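# Return misplaced items to the desk holding their kind

## Task

Find every item that sits on a desk where it does not belong and carry it to the desk where the rest of its type are. The robot must not fall over or finish leaning. Each moved item must stay at its new desk unaided, not held there by the robot, when the scene is ended.

## Robot and tools

ROBOT. TidyBot++ is a wheeled base 0.54 m long, 0.50 m wide and 0.38 m tall on four driven casters. It carries a single seven-joint arm ending in a two-finger gripper. The shoulder is 0.12 m ahead of the base centre and 0.68 m above the floor. base_camera is fixed on the base and looks ahead and downward; it is 644x364. wrist_camera is a fisheye on the hand that looks where the hand points; it is 644x476. A loose object may occasionally get nudged by something else.

FRAMES. Base frame: origin on the floor below the base centre, x forward, y left, z up. hand_pose is given in this frame. It is the point between the finger pads; its z axis runs out along the fingers and the fingers close along its y axis. The odometry frame is the base frame as it was at scene start. base_odometry counts wheel turns, so slipping shows up as travel, and it drifts by centimetres and degrees over many moves. Heading grows to the left and spans -3.142 to 3.142. base_tilt is in degrees, with forward and right positive, and has a bias of about 1 degree.

execute_actions. "actions" is a list holding zero or one action; an empty list only reports the state and images. An action may have "base", "joints" and "speeds". "base" holds exactly one key. translate_m is a forward drive in metres (backward negative), -2 to 2. strafe_m is a sideways slide in metres, left positive, -2 to 2. rotate_rad is a turn in place in radians, counter-clockwise seen from above positive, -6.3 to 6.3. All three are offsets from where the base last reported itself, not places to go to. "joints" gives absolute targets in radians, keyed by name:
- joint_1_rad: any angle; swings the whole arm about the vertical. Positive is clockwise seen from above, opposite to rotate_rad.
- joint_2_rad: shoulder, -2.249 to 2.249.
- joint_3_rad: any angle; rolls the upper arm.
- joint_4_rad: elbow, -2.579 to 2.579.
- joint_5_rad: any angle; rolls the forearm.
- joint_6_rad: wrist, -2.099 to 2.099.
- joint_7_rad: any angle; rolls the hand. With the hand down, positive is counter-clockwise from above, and at 1.57 the fingers part toward left and right.
- gripper_pos: 0 is fully open and 1 is fully closed. The pad gap is roughly 85 x (1 - gripper_pos) mm.
Any-angle joints go the short way round, so rotate past half a turn in several steps. A joint counts as reached within 0.039 for joints 1 to 4, 0.056 for joints 5 to 7 and 0.03 for the gripper. "speeds" caps top speeds for that one action only: translate_m and strafe_m 0.05 to 0.5 m/s, rotate_rad 0.1 to 1.57 rad/s; the defaults are the maxima. A base move needing over 8.667 s is refused, and no action runs over 15 s. An unknown key or an out-of-range value rejects the whole call and nothing moves. Anything left out of an action may still be chasing its earlier target. "cameras" lists base_camera, wrist_camera or all; leaving it out or null gives every camera, and [] gives none.

wait: "seconds" from 0 to 10. It commands nothing and returns state and images.
zoom_image: "camera" plus "region" [x0, y0, x1, y1] in pixels of that camera's latest full image, measured from the top-left, at most 504 by 504.
read_manual: optional "section" ("licences"). It returns only licence text.
finished_scene: "scene" is the scene number. It ends that scene for good and reports whether the task succeeded, so call it only once items rest stably and the gripper has let go.

ARM GEOMETRY. Take joint_1_rad = 0, joint_3_rad = 3.14 and joint_5_rad = 0, close to the start. The arm then lies in the vertical plane along base x. Measure each segment's tilt from vertical, forward positive. Upper arm (0.42 m) = joint_2_rad. Forearm (0.31 m) = joint_2_rad - joint_4_rad. Hand (0.31 m to the hand point) = joint_2_rad - joint_4_rad - joint_6_rad. Reach ahead of the shoulder is the sum of length x sin(tilt); height above the shoulder is the sum of length x cos(tilt). The arm starts folded with the hand down. Folded, it juts up to 0.08 m past the base front and the elbow rises to 1.15 m. A downward hand can get up to about 0.94 m high near the base, and less farther out. Closed fingertips extend about 20 mm beyond the hand point.

RESULT LINES. base_status and joint_status describe how each motion ended. "done": reached; for the base it only means the wheels turned the full amount, so a blocked base may have stopped short. "off_target": stopped away from the target and may keep pushing. "contact_stop" and "time_out": the base gave up its target and is holding. "joint command not followed" with a "cause:" line, and "not_followed" per joint, mean a self-collision check held back the arm targets. The gripper still moves, and the held-back targets may be retried later. A gripper at 1 that says "done" is empty; "off_target" means something is between the fingers. motor_effort is in percent, with the peak in brackets. on_its_own reports motion you did not command. "ARM HIT" means the arm struck the base or itself. MOTOR HOT appears at 60 °C. At 75 °C an OVER-TEMPERATURE FAULT lets the arm sink, and keys read "limit_stop_at_motor_heat"; send those targets again. A torque fault freezes arm and gripper for 10 s and skips the rest of the call. Limits are 104.5 N m for joints 1 to 4 (warning 56.7) and 51.3 N m for joints 5 to 7 (warning 29.4).

ACCURACY. Friction leaves joints slightly short. To correct, send last command + (wanted angle - read angle). The hand is often 1 to 2 cm from the predicted spot, so trust the images. A held load makes the arm droop; while holding, never command a joint to its current reading. The camera calibration lines give poses in the base frame with small errors, larger for wrist_camera.

AVOID. Do not drive while the arm is snagged on something about 0.8 m or higher, since the robot can tip. Sideways force on a raised hand can lift wheels; back away or withdraw the arm to level it. Avoid driving the arm into things, drops, slams and hard pushes. Release every item before ending. The simulation keeps running while you think, holding the last command, so a gripped load keeps heating the motors.

Each tool is called after ">>>" as a command line: name --argument value for each argument, lists and objects as JSON in quotes; but a table of rows of numbers goes row by row, as --pt "numbers of a row", without its own name.

## Session

>>> execute_actions --actions '[]'

Scene clock: 0.00 s.
base_odometry: x=+0.000 y=+0.000 heading=+0.000 (m, m, rad; odometry frame)
base_tilt: forward=-0.5 right=-0.1 (deg)
base_status: not commanded
joint_positions: joint_1_rad=-0.023 joint_2_rad=-0.338 joint_3_rad=+3.158 joint_4_rad=-2.493 joint_5_rad=-0.041 joint_6_rad=-0.876 joint_7_rad=+1.542 gripper_pos=+0.000
joint_status: not commanded
motor_effort: joint_1_rad=+0 joint_2_rad=-2 joint_3_rad=+0 joint_4_rad=+18 joint_5_rad=-1 joint_6_rad=+1 joint_7_rad=+0 (%)
hand_pose: x=+0.2761 y=+0.0127 z=+0.5963 quat_wxyz=(-0.020, +0.998, -0.023, +0.055) (m; base frame)
pictures: base_camera, wrist_camera
camera_calibration (this result's frames):
wrist_camera: T_world_to_cam=[[-0.0635054, -0.996904, -0.046366, 0.0630163], [-0.994978, 0.0668476, -0.0744962, 0.367863], [0.077365, 0.0414023, -0.996143, 0.704769], [0, 0, 0, 1]] pos_world=[0.315494, 0.00905137, 0.732376]
Images, in order (width x height): base_camera 644x364, wrist_camera 644x476.

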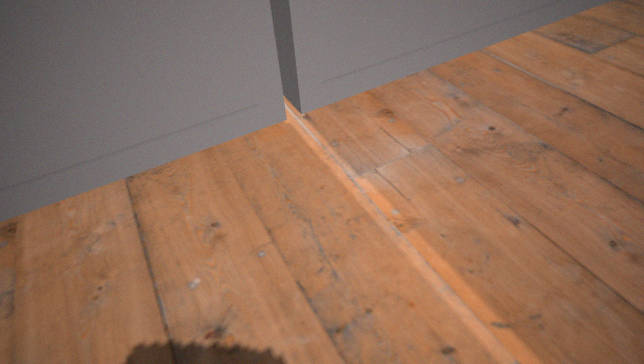

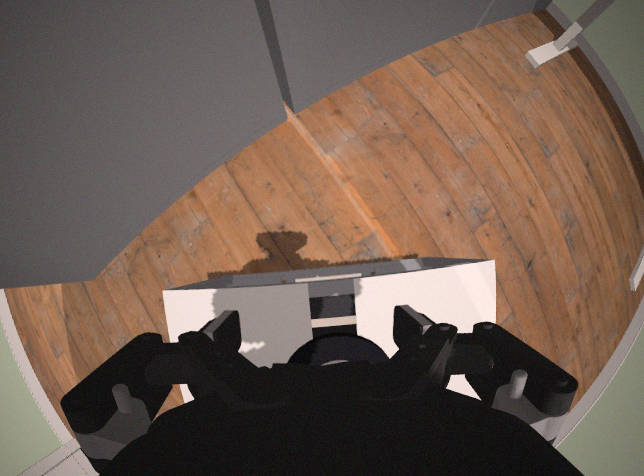

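>>> execute_actions --actions '[{"joints": {"joint_1_rad": 1.144, "joint_2_rad": -0.34, "joint_3_rad": 3.14, "joint_4_rad": -1.6, "joint_5_rad": 0.0, "joint_6_rad": -0.69, "joint_7_rad": 1.57, "gripper_pos": 0.0}}]'

Scene clock: 3.73 s.
base_odometry: x=+0.000 y=+0.000 heading=+0.000 (m, m, rad; odometry frame)
base_tilt: forward=-0.5 right=+0.0 (deg)
base_status: not commanded
joint_positions: joint_1_rad=+1.126 joint_2_rad=-0.338 joint_3_rad=+3.157 joint_4_rad=-1.611 joint_5_rad=-0.030 joint_6_rad=-0.724 joint_7_rad=+1.542 gripper_pos=+0.000
joint_status: all done
motor_effort: joint_1_rad=-1(1) joint_2_rad=-7(8) joint_3_rad=+0(1) joint_4_rad=+22(21) joint_5_rad=-1(1) joint_6_rad=+7(8) joint_7_rad=+0(0) (%)
hand_pose: x=+0.3097 y=-0.4015 z=+1.0428 quat_wxyz=(+0.272, +0.698, -0.468, +0.469) (m; base frame)
pictures: base_camera, wrist_camera
camera_calibration (this result's frames):
wrist_camera: T_world_to_cam=[[-0.909864, -0.407307, -0.0790549, 0.20596], [-0.116574, 0.433816, -0.893428, 1.19157], [0.398195, -0.803682, -0.442194, 0.14781], [0, 0, 0, 1]] pos_world=[0.267445, -0.314243, 1.14623]
Images, in order (width x height): base_camera 644x364, wrist_camera 644x476.

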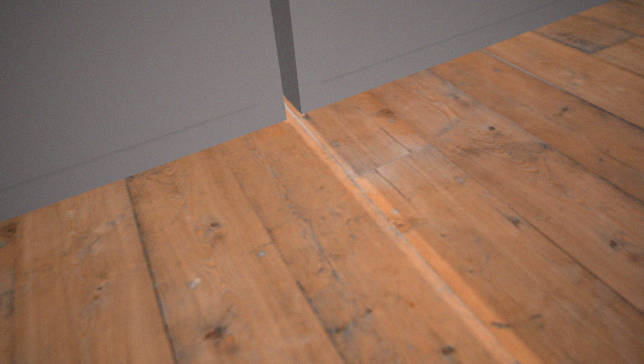

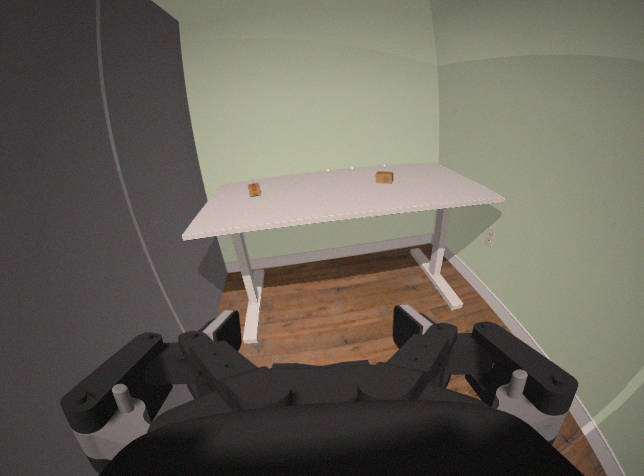

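>>> zoom_image --camera "wrist_camera" --region '[170, 140, 520, 260]'

Region (170, 140, 520, 260) of wrist_camera's 644x476 image, scaled by 1.440; it fills the top 173 rows of this view, and the rest is white.

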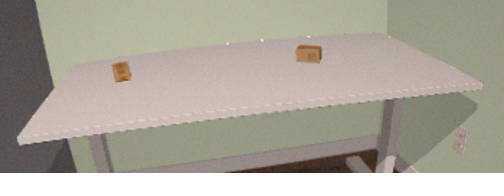

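>>> execute_actions --actions '[{"base": {"rotate_rad": 1.998}, "joints": {"joint_1_rad": 0.0, "joint_2_rad": -0.34, "joint_3_rad": 3.14, "joint_4_rad": -1.6, "joint_5_rad": 0.0, "joint_6_rad": -0.69, "joint_7_rad": 1.57, "gripper_pos": 0.0}}]'

Scene clock: 7.37 s.
base_odometry: x=+0.000 y=+0.000 heading=+1.997 (m, m, rad; odometry frame)
base_tilt: forward=-0.5 right=-0.1 (deg)
base_status: done
joint_positions: joint_1_rad=+0.014 joint_2_rad=-0.333 joint_3_rad=+3.143 joint_4_rad=-1.611 joint_5_rad=-0.027 joint_6_rad=-0.720 joint_7_rad=+1.542 gripper_pos=+0.000
joint_status: all done
motor_effort: joint_1_rad=+0(1) joint_2_rad=-8(12) joint_3_rad=-1(2) joint_4_rad=+22(22) joint_5_rad=-1(2) joint_6_rad=+8(8) joint_7_rad=+0(0) (%)
hand_pose: x=+0.5658 y=-0.0003 z=+1.0417 quat_wxyz=(-0.017, +0.840, -0.023, +0.541) (m; base frame)
pictures: base_camera, wrist_camera
camera_calibration (this result's frames):
wrist_camera: T_world_to_cam=[[-0.0263327, -0.997082, -0.0716593, 0.0944678], [-0.442266, 0.0759071, -0.893666, 1.2308], [0.896497, 0.00815986, -0.442975, 0.0868976], [0, 0, 0, 1]] pos_world=[0.468925, 0.0000566331, 1.14519]
Images, in order (width x height): base_camera 644x364, wrist_camera 644x476.

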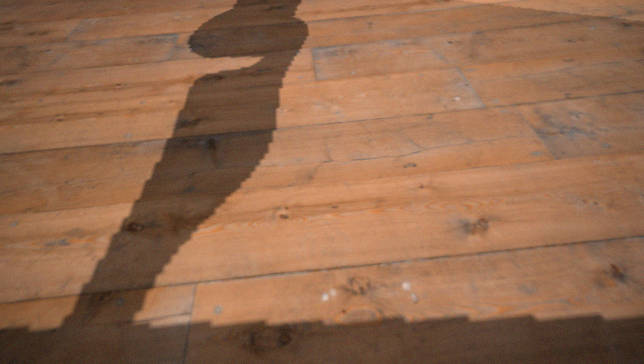

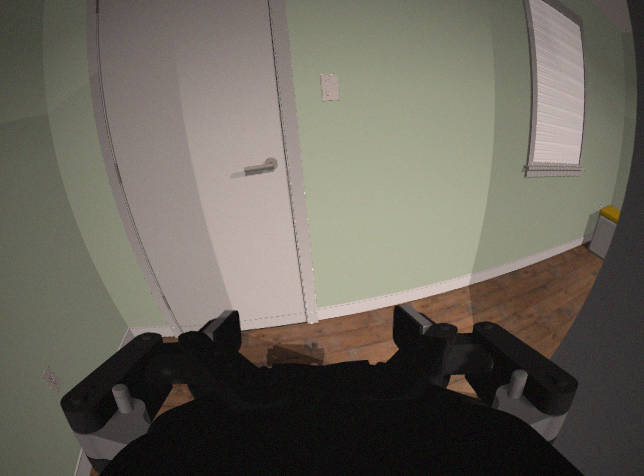

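>>> zoom_image --camera "base_camera" --region '[140, 60, 644, 320]'

Region (140, 60, 644, 320) of base_camera's 644x364 image, scaled by 1.000; it fills the top 260 rows of this view, and the rest is white.

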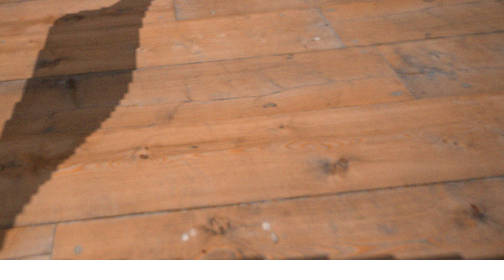

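>>> zoom_image --camera "base_camera" --region '[180, 220, 420, 320]'

>>> zoom_image --camera "base_camera" --region '[404, 200, 644, 300]'

Region (180, 220, 420, 320) of base_camera's 644x364 image, scaled by 2.100; it fills the top 210 rows of this view, and the rest is white.

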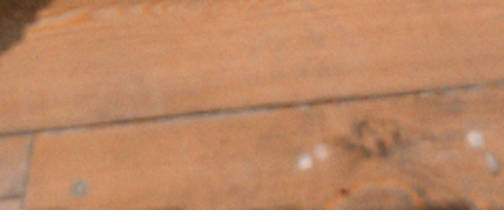

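Region (404, 200, 644, 300) of base_camera's 644x364 image, scaled by 2.100; it fills the top 210 rows of this view, and the rest is white.

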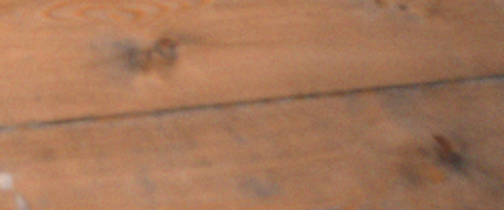

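>>> execute_actions --actions '[{"base": {"translate_m": 1.2}, "joints": {"joint_1_rad": 1.57, "joint_2_rad": -0.34, "joint_3_rad": 3.14, "joint_4_rad": -1.6, "joint_5_rad": 0.0, "joint_6_rad": -0.69, "joint_7_rad": 1.57, "gripper_pos": 0.0}}]'

Scene clock: 13.87 s.
base_odometry: x=-0.498 y=+1.092 heading=+1.998 (m, m, rad; odometry frame)
base_tilt: forward=-0.5 right=-0.1 (deg)
base_status: done
joint_positions: joint_1_rad=+1.551 joint_2_rad=-0.338 joint_3_rad=+3.143 joint_4_rad=-1.610 joint_5_rad=-0.027 joint_6_rad=-0.720 joint_7_rad=+1.542 gripper_pos=+0.000
joint_status: all done
motor_effort: joint_1_rad=+0(1) joint_2_rad=-8(9) joint_3_rad=+0(3) joint_4_rad=+22(22) joint_5_rad=-1(1) joint_6_rad=+7(8) joint_7_rad=+0(0) (%)
hand_pose: x=+0.1338 y=-0.4447 z=+1.0445 quat_wxyz=(+0.366, +0.587, -0.599, +0.403) (m; base frame)
pictures: base_camera, wrist_camera
camera_calibration (this result's frames):
wrist_camera: T_world_to_cam=[[-0.997404, -0.00783819, -0.0715757, 0.20998], [0.0608749, 0.439098, -0.896374, 1.17301], [0.0384547, -0.898405, -0.437481, 0.185016], [0, 0, 0, 1]] pos_world=[0.130913, -0.347203, 1.14743]
Images, in order (width x height): base_camera 644x364, wrist_camera 644x476.

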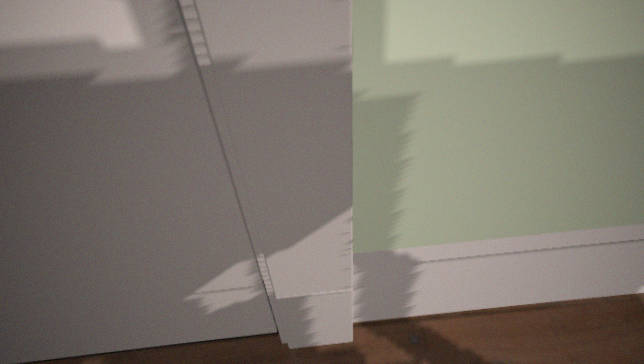

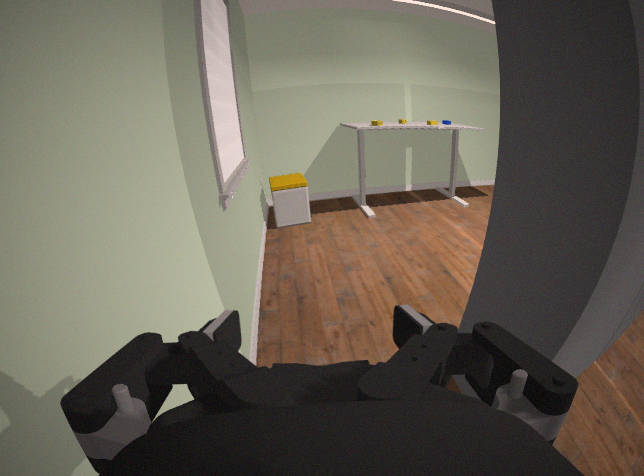

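>>> zoom_image --camera "wrist_camera" --region '[400, 200, 644, 440]'

Region (400, 200, 644, 440) of wrist_camera's 644x476 image, scaled by 2.066; it fills the top 496 rows of this view, and the rest is white.

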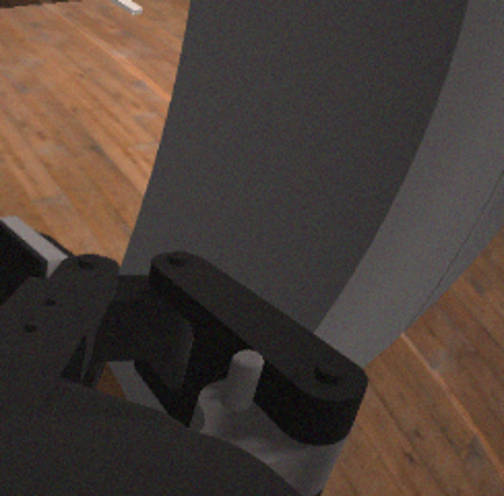

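>>> zoom_image --camera "wrist_camera" --region '[330, 100, 500, 225]'

Region (330, 100, 500, 225) of wrist_camera's 644x476 image, scaled by 2.965; it fills the top 371 rows of this view, and the rest is white.

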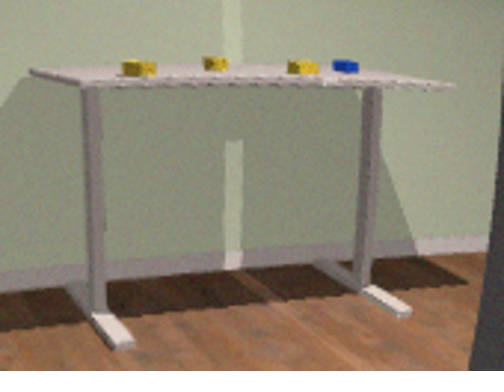

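>>> execute_actions --actions '[{"base": {"strafe_m": -1.5}, "joints": {"joint_1_rad": 2.3, "joint_2_rad": -0.34, "joint_3_rad": 3.14, "joint_4_rad": -1.6, "joint_5_rad": 0.0, "joint_6_rad": -0.69, "joint_7_rad": 1.57, "gripper_pos": 0.0}}]'

Scene clock: 21.37 s.
base_odometry: x=+0.867 y=+1.714 heading=+1.999 (m, m, rad; odometry frame)
base_tilt: forward=-0.5 right=+0.0 (deg)
base_status: done
joint_positions: joint_1_rad=+2.282 joint_2_rad=-0.340 joint_3_rad=+3.143 joint_4_rad=-1.609 joint_5_rad=-0.027 joint_6_rad=-0.719 joint_7_rad=+1.542 gripper_pos=+0.000
joint_status: all done
motor_effort: joint_1_rad=+1(1) joint_2_rad=-7(10) joint_3_rad=+0(1) joint_4_rad=+22(22) joint_5_rad=-1(1) joint_6_rad=+8(8) joint_7_rad=+0(0) (%)
hand_pose: x=-0.1664 y=-0.3408 z=+1.0455 quat_wxyz=(+0.486, +0.334, -0.769, +0.246) (m; base frame)
pictures: base_camera, wrist_camera
camera_calibration (this result's frames):
wrist_camera: T_world_to_cam=[[-0.748263, 0.659528, -0.0715994, 0.180356], [0.337113, 0.28506, -0.897271, 1.14094], [-0.571365, -0.695532, -0.435635, 0.256067], [0, 0, 0, 1]] pos_world=[-0.103364, -0.266083, 1.1482]
Images, in order (width x height): base_camera 644x364, wrist_camera 644x476.

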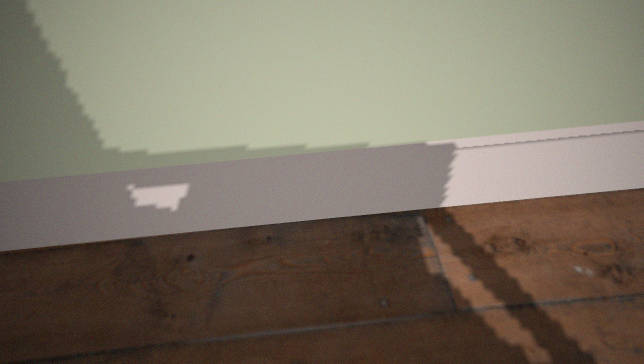

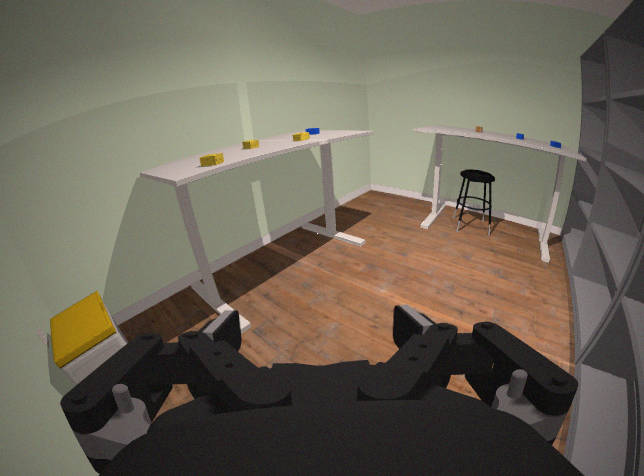

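>>> zoom_image --camera "wrist_camera" --region '[130, 110, 390, 200]'

>>> zoom_image --camera "wrist_camera" --region '[400, 110, 600, 270]'

Region (130, 110, 390, 200) of wrist_camera's 644x476 image, scaled by 1.938; it fills the top 174 rows of this view, and the rest is white.

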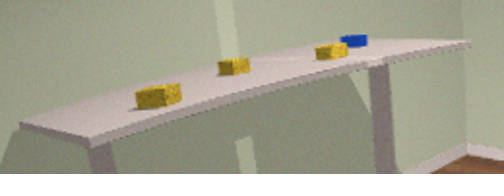

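Region (400, 110, 600, 270) of wrist_camera's 644x476 image, scaled by 2.520; it fills the top 403 rows of this view, and the rest is white.

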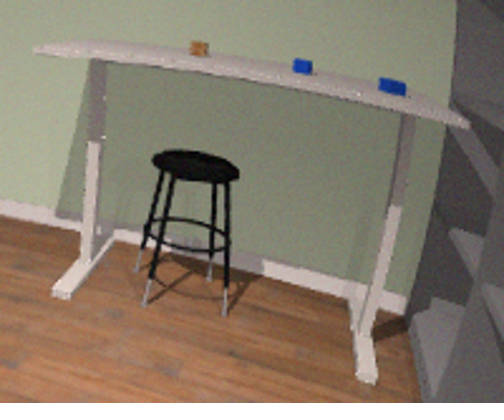

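>>> execute_actions --actions '[{"base": {"rotate_rad": -1.529}, "joints": {"joint_1_rad": 0.0, "joint_2_rad": -0.2, "joint_3_rad": 3.14, "joint_4_rad": -1.3, "joint_5_rad": 0.0, "joint_6_rad": -0.9, "joint_7_rad": 1.57, "gripper_pos": 0.0}}]'

Scene clock: 29.53 s.
base_odometry: x=+0.867 y=+1.714 heading=+0.470 (m, m, rad; odometry frame)
base_tilt: forward=-0.5 right=-0.1 (deg)
base_status: done
joint_positions: joint_1_rad=+0.018 joint_2_rad=-0.216 joint_3_rad=+3.143 joint_4_rad=-1.315 joint_5_rad=-0.027 joint_6_rad=-0.863 joint_7_rad=+1.542 gripper_pos=+0.000
joint_status: all done
motor_effort: joint_1_rad=-1(0) joint_2_rad=-11(11) joint_3_rad=+0(2) joint_4_rad=+20(22) joint_5_rad=-1(2) joint_6_rad=+8(8) joint_7_rad=+0(0) (%)
hand_pose: x=+0.5964 y=-0.0017 z=+1.1170 quat_wxyz=(-0.016, +0.831, -0.022, +0.556) (m; base frame)
pictures: base_camera, wrist_camera
camera_calibration (this result's frames):
wrist_camera: T_world_to_cam=[[-0.024073, -0.997244, -0.0701761, 0.096316], [-0.410779, 0.0738639, -0.908738, 1.30977], [0.911417, 0.00695081, -0.411425, 0.0486503], [0, 0, 0, 1]] pos_world=[0.496005, -0.00103266, 1.21702]
Images, in order (width x height): base_camera 644x364, wrist_camera 644x476.

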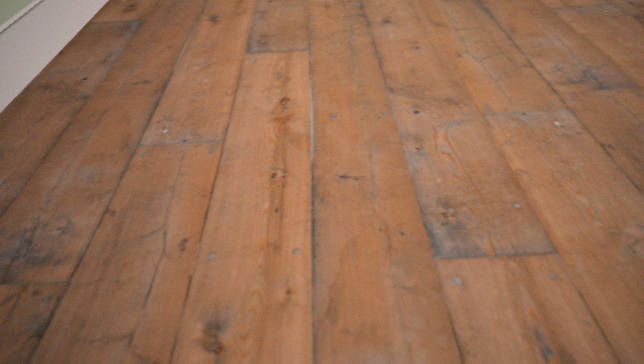

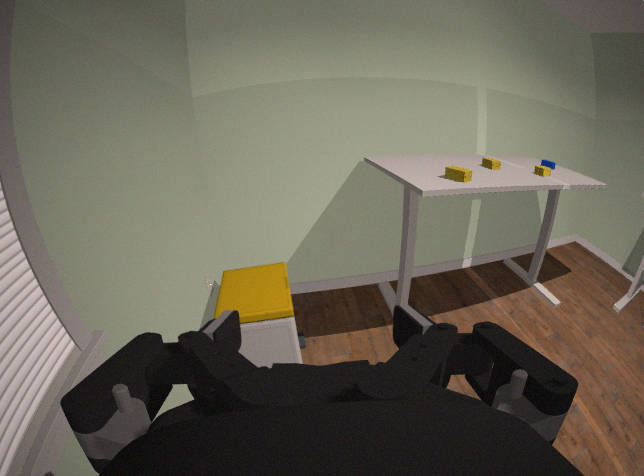

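>>> zoom_image --camera "wrist_camera" --region '[430, 135, 620, 215]'

Region (430, 135, 620, 215) of wrist_camera's 644x476 image, scaled by 2.653; it fills the top 212 rows of this view, and the rest is white.

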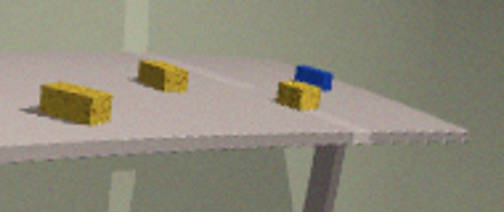

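>>> execute_actions --actions '[{"base": {"strafe_m": -1.65}}]'

Scene clock: 35.47 s.
base_odometry: x=+1.612 y=+0.242 heading=+0.470 (m, m, rad; odometry frame)
base_tilt: forward=-0.5 right=+0.0 (deg)
base_status: done
joint_positions: joint_1_rad=+0.015 joint_2_rad=-0.216 joint_3_rad=+3.143 joint_4_rad=-1.315 joint_5_rad=-0.026 joint_6_rad=-0.864 joint_7_rad=+1.542 gripper_pos=+0.000
joint_status: not commanded
motor_effort: joint_1_rad=+0(2) joint_2_rad=-11(11) joint_3_rad=+1(3) joint_4_rad=+22(21) joint_5_rad=+0(2) joint_6_rad=+8(7) joint_7_rad=+0(0) (%)
hand_pose: x=+0.5966 y=-0.0005 z=+1.1168 quat_wxyz=(-0.017, +0.831, -0.020, +0.556) (m; base frame)
pictures: base_camera, wrist_camera
camera_calibration (this result's frames):
wrist_camera: T_world_to_cam=[[-0.0216304, -0.997356, -0.069372, 0.0951462], [-0.411451, 0.0721201, -0.908574, 1.30981], [0.911175, 0.00889033, -0.411923, 0.0491537], [0, 0, 0, 1]] pos_world=[0.496193, -0.0000060212, 1.21691]
Images, in order (width x height): base_camera 644x364, wrist_camera 644x476.

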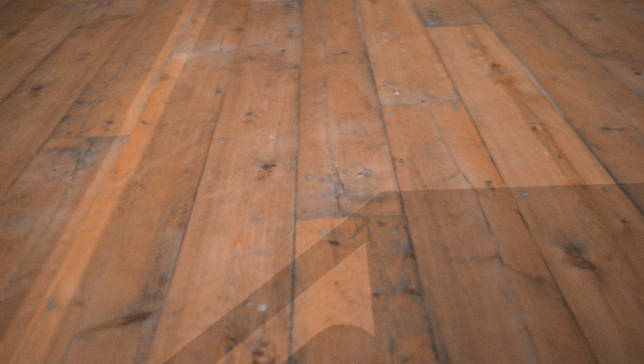

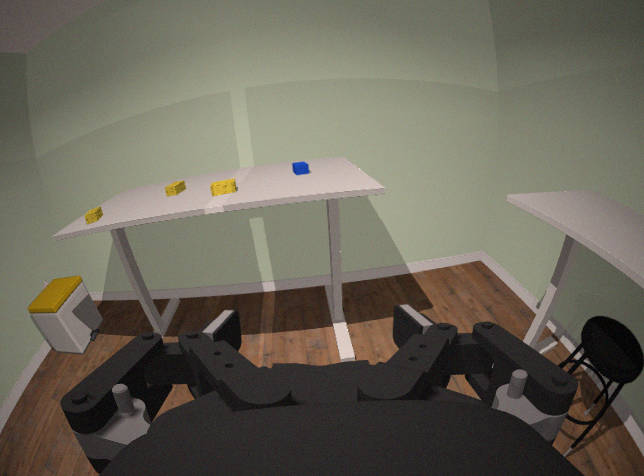

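>>> zoom_image --camera "wrist_camera" --region '[250, 140, 400, 220]'

Region (250, 140, 400, 220) of wrist_camera's 644x476 image, scaled by 3.360; it fills the top 269 rows of this view, and the rest is white.

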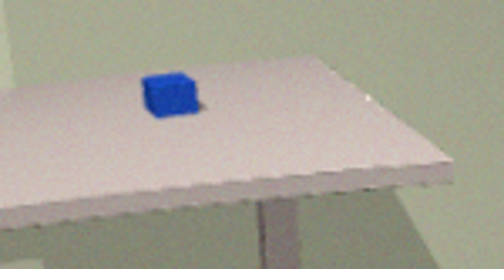

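>>> execute_actions --actions '[{"base": {"translate_m": 1.0}}]'

Scene clock: 40.60 s.
base_odometry: x=+2.504 y=+0.694 heading=+0.469 (m, m, rad; odometry frame)
base_tilt: forward=-0.5 right=-0.1 (deg)
base_status: done
joint_positions: joint_1_rad=+0.015 joint_2_rad=-0.200 joint_3_rad=+3.143 joint_4_rad=-1.311 joint_5_rad=-0.026 joint_6_rad=-0.868 joint_7_rad=+1.542 gripper_pos=+0.000
joint_status: not commanded
motor_effort: joint_1_rad=+0(1) joint_2_rad=-12(14) joint_3_rad=+0(1) joint_4_rad=+21(21) joint_5_rad=-1(1) joint_6_rad=+8(8) joint_7_rad=+0(0) (%)
hand_pose: x=+0.6029 y=-0.0005 z=+1.1105 quat_wxyz=(-0.016, +0.835, -0.021, +0.549) (m; base frame)
pictures: base_camera, wrist_camera
camera_calibration (this result's frames):
wrist_camera: T_world_to_cam=[[-0.0225918, -0.997346, -0.0692102, 0.0951781], [-0.425502, 0.072237, -0.90207, 1.30791], [0.904675, 0.00906969, -0.426005, 0.0603754], [0, 0, 0, 1]] pos_world=[0.50405, -0.000101813, 1.21214]
Images, in order (width x height): base_camera 644x364, wrist_camera 644x476.

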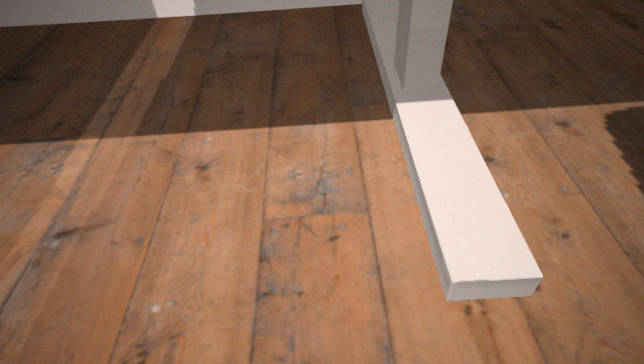

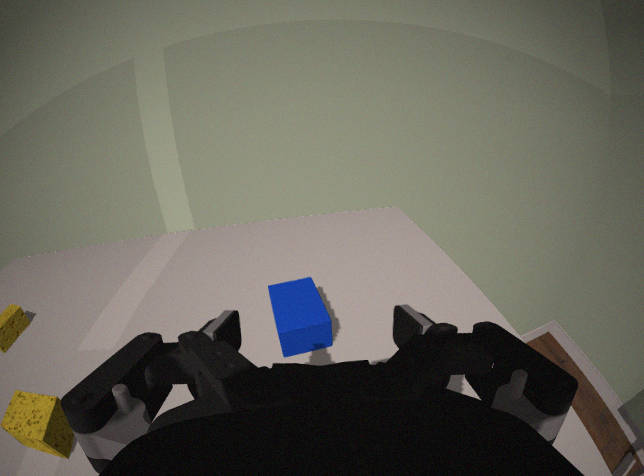

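>>> zoom_image --camera "wrist_camera" --region '[240, 260, 380, 380]'

Region (240, 260, 380, 380) of wrist_camera's 644x476 image, scaled by 3.600; it fills the top 432 rows of this view, and the rest is white.

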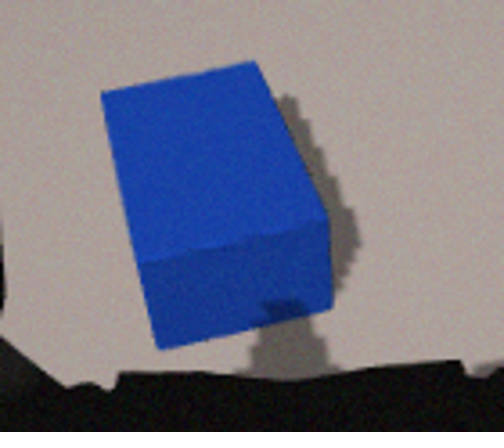

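>>> execute_actions --actions '[{"base": {"strafe_m": -0.125}, "joints": {"joint_1_rad": -0.245, "joint_2_rad": 0.29, "joint_3_rad": 3.14, "joint_4_rad": -0.72, "joint_5_rad": 0.03, "joint_6_rad": -1.24, "joint_7_rad": 1.60, "gripper_pos": 0.0}}]'

Scene clock: 45.67 s.
base_odometry: x=+2.561 y=+0.583 heading=+0.470 (m, m, rad; odometry frame)
base_tilt: forward=-0.5 right=+0.0 (deg)
base_status: done
joint_positions: joint_1_rad=-0.228 joint_2_rad=+0.290 joint_3_rad=+3.143 joint_4_rad=-0.735 joint_5_rad=-0.001 joint_6_rad=-1.204 joint_7_rad=+1.566 gripper_pos=+0.000
joint_status: all done
motor_effort: joint_1_rad=+0(3) joint_2_rad=-27(30) joint_3_rad=-1(4) joint_4_rad=+20(21) joint_5_rad=+0(1) joint_6_rad=+7(7) joint_7_rad=+0(0) (%)
hand_pose: x=+0.7377 y=+0.1444 z=+1.0572 quat_wxyz=(-0.051, +0.892, +0.099, +0.437) (m; base frame)
pictures: base_camera, wrist_camera
camera_calibration (this result's frames):
wrist_camera: T_world_to_cam=[[0.211532, -0.977143, -0.0211305, 0.0125671], [-0.627638, -0.119235, -0.769321, 1.34315], [0.749216, 0.175998, -0.638513, 0.229572], [0, 0, 0, 1]] pos_world=[0.668355, 0.132026, 1.18016]
Images, in order (width x height): base_camera 644x364, wrist_camera 644x476.

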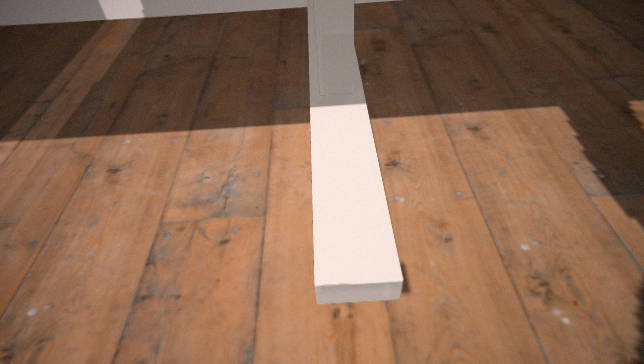

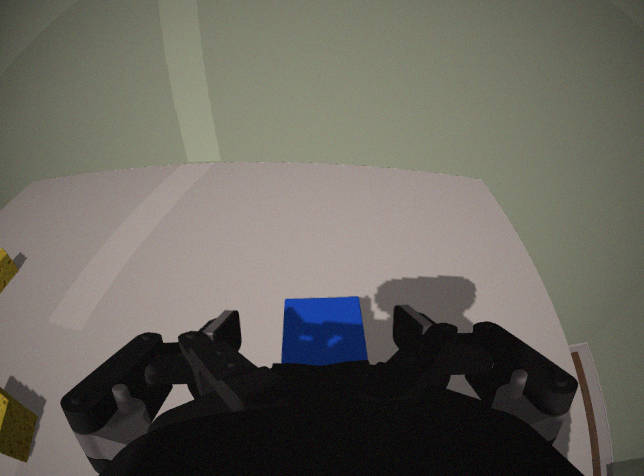

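>>> execute_actions --actions '[{"joints": {"joint_1_rad": -0.245, "joint_2_rad": 0.22, "joint_3_rad": 3.14, "joint_4_rad": -1.036, "joint_5_rad": 0.03, "joint_6_rad": -0.95, "joint_7_rad": 1.60, "gripper_pos": 0.0}}]'

Scene clock: 47.67 s.
base_odometry: x=+2.561 y=+0.583 heading=+0.470 (m, m, rad; odometry frame)
base_tilt: forward=-0.4 right=-0.1 (deg)
base_status: not commanded
joint_positions: joint_1_rad=-0.228 joint_2_rad=+0.237 joint_3_rad=+3.143 joint_4_rad=-1.026 joint_5_rad=-0.001 joint_6_rad=-0.986 joint_7_rad=+1.566 gripper_pos=+0.000
joint_status: all done
motor_effort: joint_1_rad=+0(0) joint_2_rad=-27(28) joint_3_rad=+0(1) joint_4_rad=+20(22) joint_5_rad=-1(2) joint_6_rad=+6(6) joint_7_rad=+0(0) (%)
hand_pose: x=+0.7430 y=+0.1455 z=+0.9913 quat_wxyz=(-0.050, +0.896, +0.100, +0.429) (m; base frame)
pictures: base_camera, wrist_camera
camera_calibration (this result's frames):
wrist_camera: T_world_to_cam=[[0.210923, -0.977276, -0.0210586, 0.0115401], [-0.640814, -0.121973, -0.757945, 1.29484], [0.738152, 0.173363, -0.651979, 0.205312], [0, 0, 0, 1]] pos_world=[0.675765, 0.13362, 1.11552]
Images, in order (width x height): base_camera 644x364, wrist_camera 644x476.

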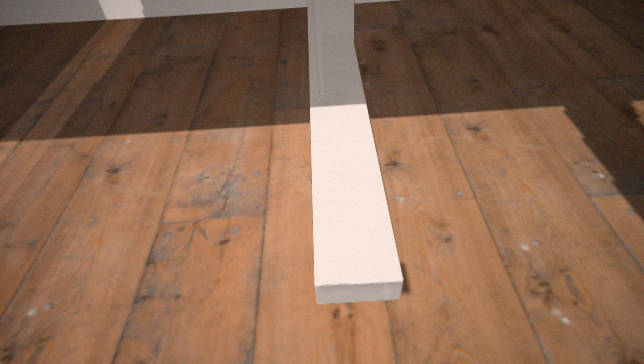

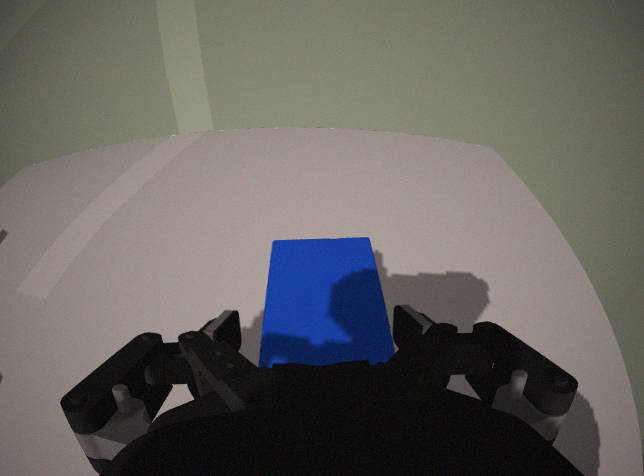

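>>> execute_actions --actions '[{"joints": {"gripper_pos": 1.0}}]'

Scene clock: 48.93 s.
base_odometry: x=+2.561 y=+0.583 heading=+0.470 (m, m, rad; odometry frame)
base_tilt: forward=-0.5 right=-0.1 (deg)
base_status: not commanded
joint_positions: joint_1_rad=-0.228 joint_2_rad=+0.232 joint_3_rad=+3.143 joint_4_rad=-1.026 joint_5_rad=+0.001 joint_6_rad=-0.985 joint_7_rad=+1.566 gripper_pos=+0.367
joint_status: gripper_pos off_target (ended at +0.367, target +1.000)
motor_effort: joint_1_rad=+0(1) joint_2_rad=-28(28) joint_3_rad=+0(1) joint_4_rad=+21(21) joint_5_rad=-1(1) joint_6_rad=+7(7) joint_7_rad=+0(0) (%)
hand_pose: x=+0.7419 y=+0.1448 z=+0.9941 quat_wxyz=(-0.050, +0.895, +0.100, +0.432) (m; base frame)
pictures: base_camera, wrist_camera
camera_calibration (this result's frames):
wrist_camera: T_world_to_cam=[[0.210613, -0.977376, -0.019466, 0.00981381], [-0.636945, -0.122094, -0.761179, 1.29652], [0.741582, 0.172713, -0.648249, 0.201927], [0, 0, 0, 1]] pos_world=[0.674001, 0.133014, 1.11798]
Images, in order (width x height): base_camera 644x364, wrist_camera 644x476.

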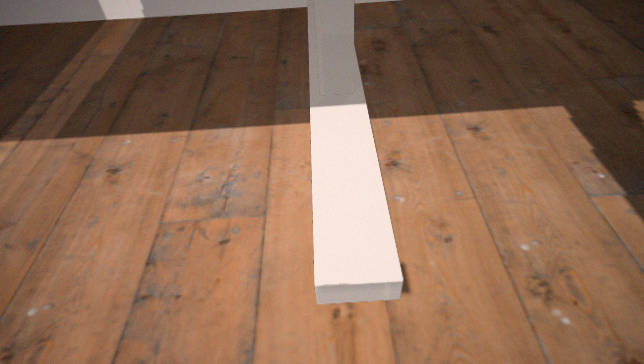

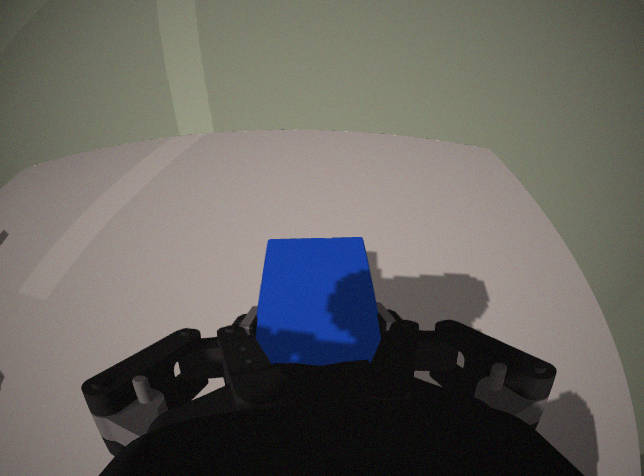

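>>> execute_actions --actions '[{"base": {"translate_m": -0.77}, "joints": {"joint_1_rad": 1.585, "joint_2_rad": 0.22, "joint_3_rad": 3.14, "joint_4_rad": -0.645, "joint_5_rad": 0.03, "joint_6_rad": -1.385, "joint_7_rad": 1.60, "gripper_pos": 1.0}}]'

Scene clock: 54.77 s.
base_odometry: x=+1.874 y=+0.234 heading=+0.470 (m, m, rad; odometry frame)
base_tilt: forward=-0.4 right=+0.0 (deg)
base_status: done
joint_positions: joint_1_rad=+1.572 joint_2_rad=+0.231 joint_3_rad=+3.143 joint_4_rad=-0.661 joint_5_rad=+0.007 joint_6_rad=-1.350 joint_7_rad=+1.566 gripper_pos=+0.367
joint_status: gripper_pos off_target (ended at +0.367, target +1.000); the others done
motor_effort: joint_1_rad=-1(3) joint_2_rad=-25(32) joint_3_rad=+0(3) joint_4_rad=+19(22) joint_5_rad=-1(1) joint_6_rad=+6(6) joint_7_rad=+0(0) (%)
hand_pose: x=+0.1165 y=-0.5847 z=+1.0949 quat_wxyz=(+0.310, +0.634, -0.640, +0.305) (m; base frame)
pictures: base_camera, wrist_camera
camera_calibration (this result's frames):
wrist_camera: T_world_to_cam=[[-0.999664, 0.021477, -0.0145441, 0.150164], [0.0249937, 0.647649, -0.761529, 1.25922], [-0.00693584, -0.761636, -0.647968, 0.39762], [0, 0, 0, 1]] pos_world=[0.121399, -0.515914, 1.21876]
Images, in order (width x height): base_camera 644x364, wrist_camera 644x476.

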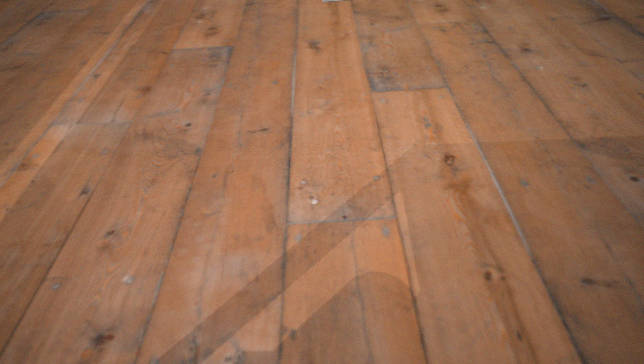

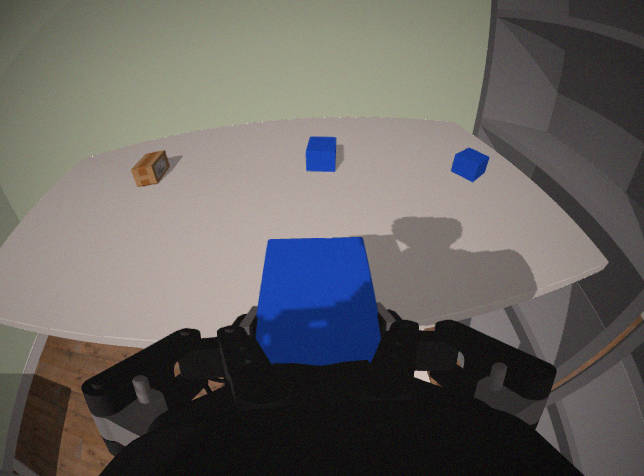

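>>> zoom_image --camera "wrist_camera" --region '[280, 110, 400, 190]'

>>> zoom_image --camera "wrist_camera" --region '[100, 130, 220, 210]'

Region (280, 110, 400, 190) of wrist_camera's 644x476 image, scaled by 4.200.

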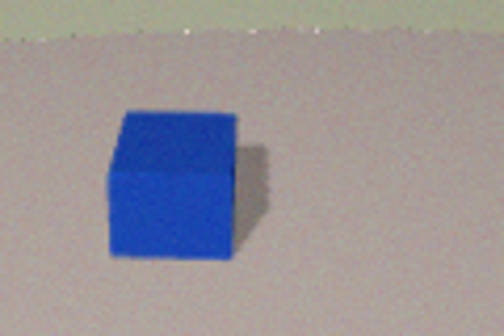

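Region (100, 130, 220, 210) of wrist_camera's 644x476 image, scaled by 4.200.

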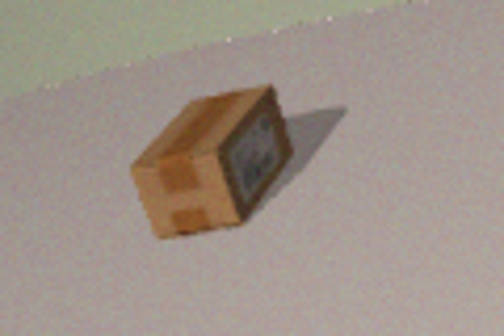

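>>> execute_actions --actions '[{"base": {"strafe_m": -0.385}, "joints": {"joint_1_rad": 1.585, "joint_2_rad": -0.148, "joint_3_rad": 3.14, "joint_4_rad": -1.238, "joint_5_rad": 0.03, "joint_6_rad": -1.112, "joint_7_rad": 1.60, "gripper_pos": 1.0}}]'

Scene clock: 60.63 s.
base_odometry: x=+2.048 y=-0.109 heading=+0.469 (m, m, rad; odometry frame)
base_tilt: forward=-0.5 right=+0.0 (deg)
base_status: done
joint_positions: joint_1_rad=+1.572 joint_2_rad=-0.134 joint_3_rad=+3.143 joint_4_rad=-1.230 joint_5_rad=+0.007 joint_6_rad=-1.148 joint_7_rad=+1.566 gripper_pos=+0.367
joint_status: gripper_pos off_target (ended at +0.367, target +1.000); the others done
motor_effort: joint_1_rad=-1(1) joint_2_rad=-13(26) joint_3_rad=+0(0) joint_4_rad=+20(22) joint_5_rad=-1(1) joint_6_rad=+6(7) joint_7_rad=+0(0) (%)
hand_pose: x=+0.1168 y=-0.4669 z=+1.0486 quat_wxyz=(+0.309, +0.634, -0.640, +0.305) (m; base frame)
pictures: base_camera, wrist_camera
camera_calibration (this result's frames):
wrist_camera: T_world_to_cam=[[-0.999691, 0.0203296, -0.0143325, 0.14648], [0.0240948, 0.648374, -0.760941, 1.14745], [-0.00617675, -0.761051, -0.648663, 0.458274], [0, 0, 0, 1]] pos_world=[0.121617, -0.398184, 1.17251]
Images, in order (width x height): base_camera 644x364, wrist_camera 644x476.

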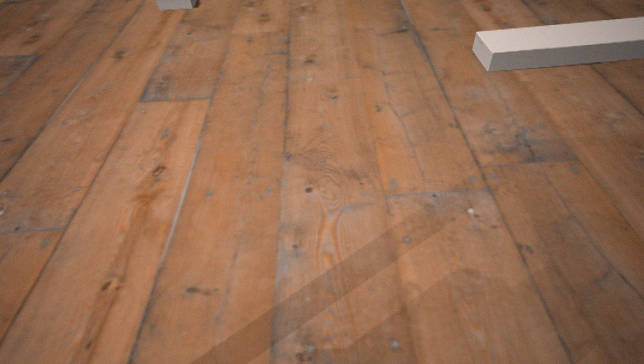

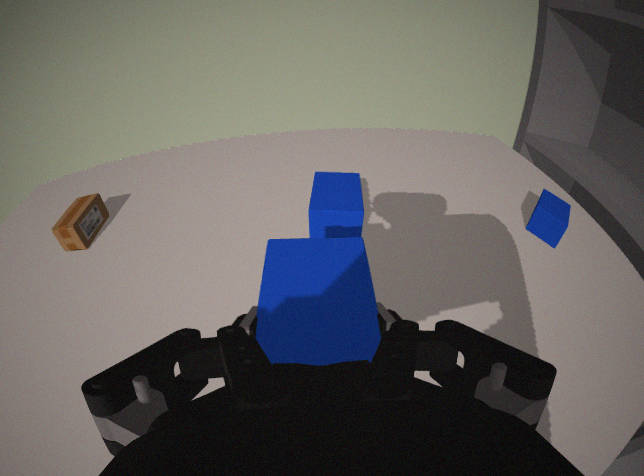

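>>> execute_actions --actions '[]'

Scene clock: 61.60 s.
base_odometry: x=+2.048 y=-0.109 heading=+0.469 (m, m, rad; odometry frame)
base_tilt: forward=-0.5 right=-0.1 (deg)
base_status: done
joint_positions: joint_1_rad=+1.572 joint_2_rad=-0.134 joint_3_rad=+3.143 joint_4_rad=-1.230 joint_5_rad=+0.007 joint_6_rad=-1.148 joint_7_rad=+1.566 gripper_pos=+0.367
joint_status: gripper_pos off_target (ended at +0.367, target +1.000); the others done
motor_effort: joint_1_rad=-1(1) joint_2_rad=-13(26) joint_3_rad=+0(0) joint_4_rad=+20(22) joint_5_rad=-1(1) joint_6_rad=+7(7) joint_7_rad=+0(0) (%)
hand_pose: x=+0.1168 y=-0.4669 z=+1.0486 quat_wxyz=(+0.309, +0.634, -0.640, +0.305) (m; base frame)
pictures: base_camera, wrist_camera
camera_calibration (this result's frames):
wrist_camera: T_world_to_cam=[[-0.999691, 0.0203294, -0.0143325, 0.14648], [0.0240946, 0.648374, -0.760941, 1.14745], [-0.00617663, -0.761051, -0.648663, 0.458274], [0, 0, 0, 1]] pos_world=[0.121618, -0.398184, 1.17251]
Images, in order (width x height): base_camera 644x364, wrist_camera 644x476.

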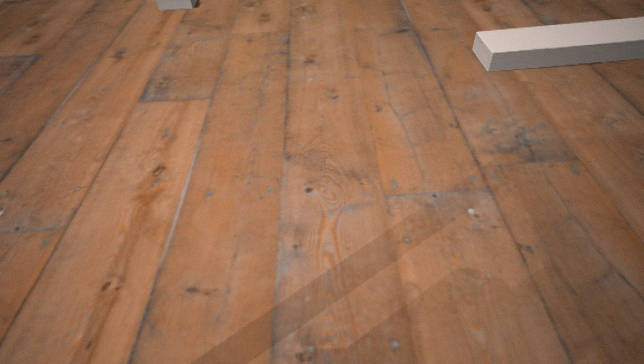

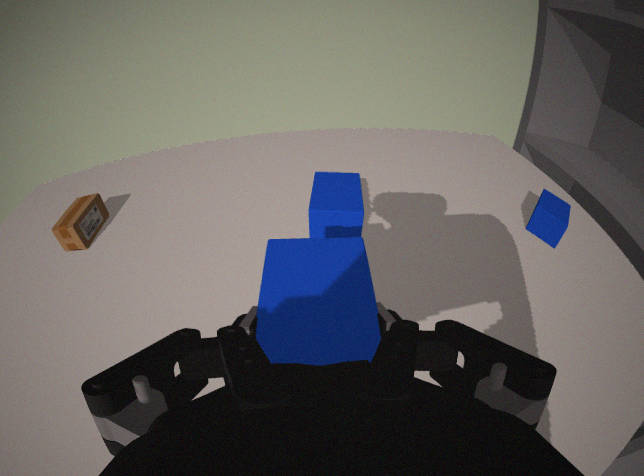

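>>> execute_actions --actions '[{"joints":{"joint_2_rad":-0.191,"joint_4_rad":-1.394,"joint_6_rad":-1.003}}]'

Scene clock: 63.73 s.
base_odometry: x=+2.048 y=-0.109 heading=+0.469 (m, m, rad; odometry frame)
base_tilt: forward=-0.5 right=+0.0 (deg)
base_status: not commanded
joint_positions: joint_1_rad=+1.572 joint_2_rad=-0.173 joint_3_rad=+3.143 joint_4_rad=-1.386 joint_5_rad=+0.007 joint_6_rad=-1.041 joint_7_rad=+1.566 gripper_pos=+0.367
joint_status: all done
motor_effort: joint_1_rad=+0(0) joint_2_rad=-12(14) joint_3_rad=+1(1) joint_4_rad=+22(22) joint_5_rad=-1(1) joint_6_rad=+7(7) joint_7_rad=+0(0) (%)
hand_pose: x=+0.1169 y=-0.4635 z=+1.0098 quat_wxyz=(+0.306, +0.636, -0.641, +0.301) (m; base frame)
pictures: base_camera, wrist_camera
camera_calibration (this result's frames):
wrist_camera: T_world_to_cam=[[-0.999707, 0.0197861, -0.0139106, 0.145289], [0.0234847, 0.656535, -0.75393, 1.11251], [-0.0057845, -0.754036, -0.656808, 0.447085], [0, 0, 0, 1]] pos_world=[0.121706, -0.396157, 1.13442]
Images, in order (width x height): base_camera 644x364, wrist_camera 644x476.

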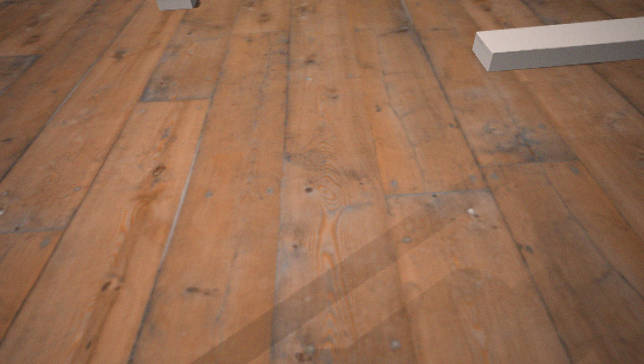

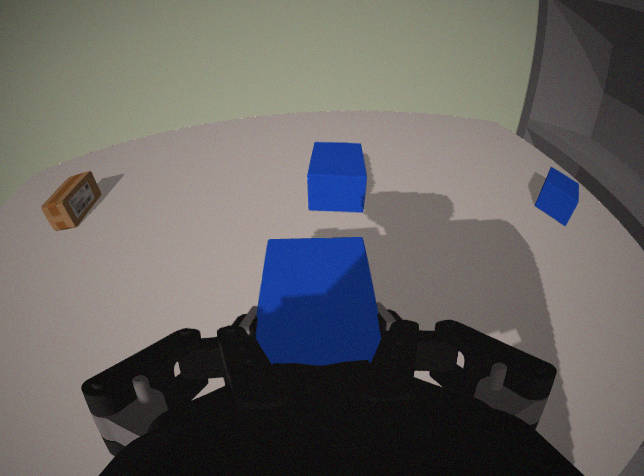

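>>> execute_actions --actions '[{"joints":{"joint_2_rad":-0.205,"joint_4_rad":-1.455,"joint_6_rad":-0.952}}]'

Scene clock: 65.27 s.
base_odometry: x=+2.048 y=-0.109 heading=+0.469 (m, m, rad; odometry frame)
base_tilt: forward=-0.5 right=-0.1 (deg)
base_status: not commanded
joint_positions: joint_1_rad=+1.572 joint_2_rad=-0.189 joint_3_rad=+3.143 joint_4_rad=-1.447 joint_5_rad=+0.007 joint_6_rad=-0.990 joint_7_rad=+1.566 gripper_pos=+0.367
joint_status: all done
motor_effort: joint_1_rad=+0(0) joint_2_rad=-12(12) joint_3_rad=+1(0) joint_4_rad=+22(22) joint_5_rad=-1(1) joint_6_rad=+7(7) joint_7_rad=+0(0) (%)
hand_pose: x=+0.1169 y=-0.4627 z=+0.9965 quat_wxyz=(+0.307, +0.636, -0.640, +0.303) (m; base frame)
pictures: base_camera, wrist_camera
camera_calibration (this result's frames):
wrist_camera: T_world_to_cam=[[-0.999716, 0.0193669, -0.0139101, 0.144953], [0.023178, 0.652295, -0.757611, 1.10365], [-0.00559911, -0.757718, -0.652558, 0.433015], [0, 0, 0, 1]] pos_world=[0.121756, -0.394606, 1.12072]
Images, in order (width x height): base_camera 644x364, wrist_camera 644x476.

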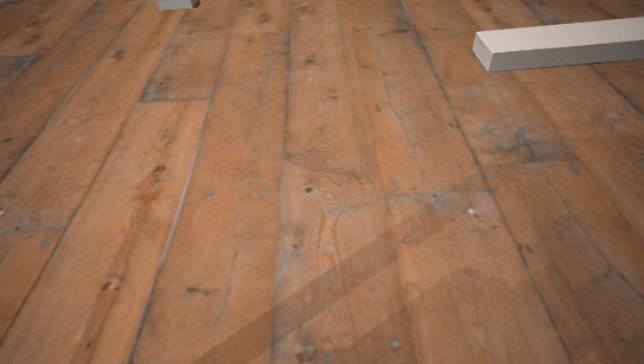

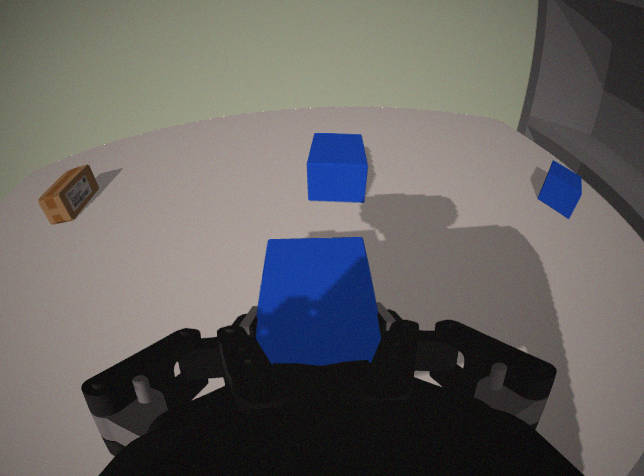

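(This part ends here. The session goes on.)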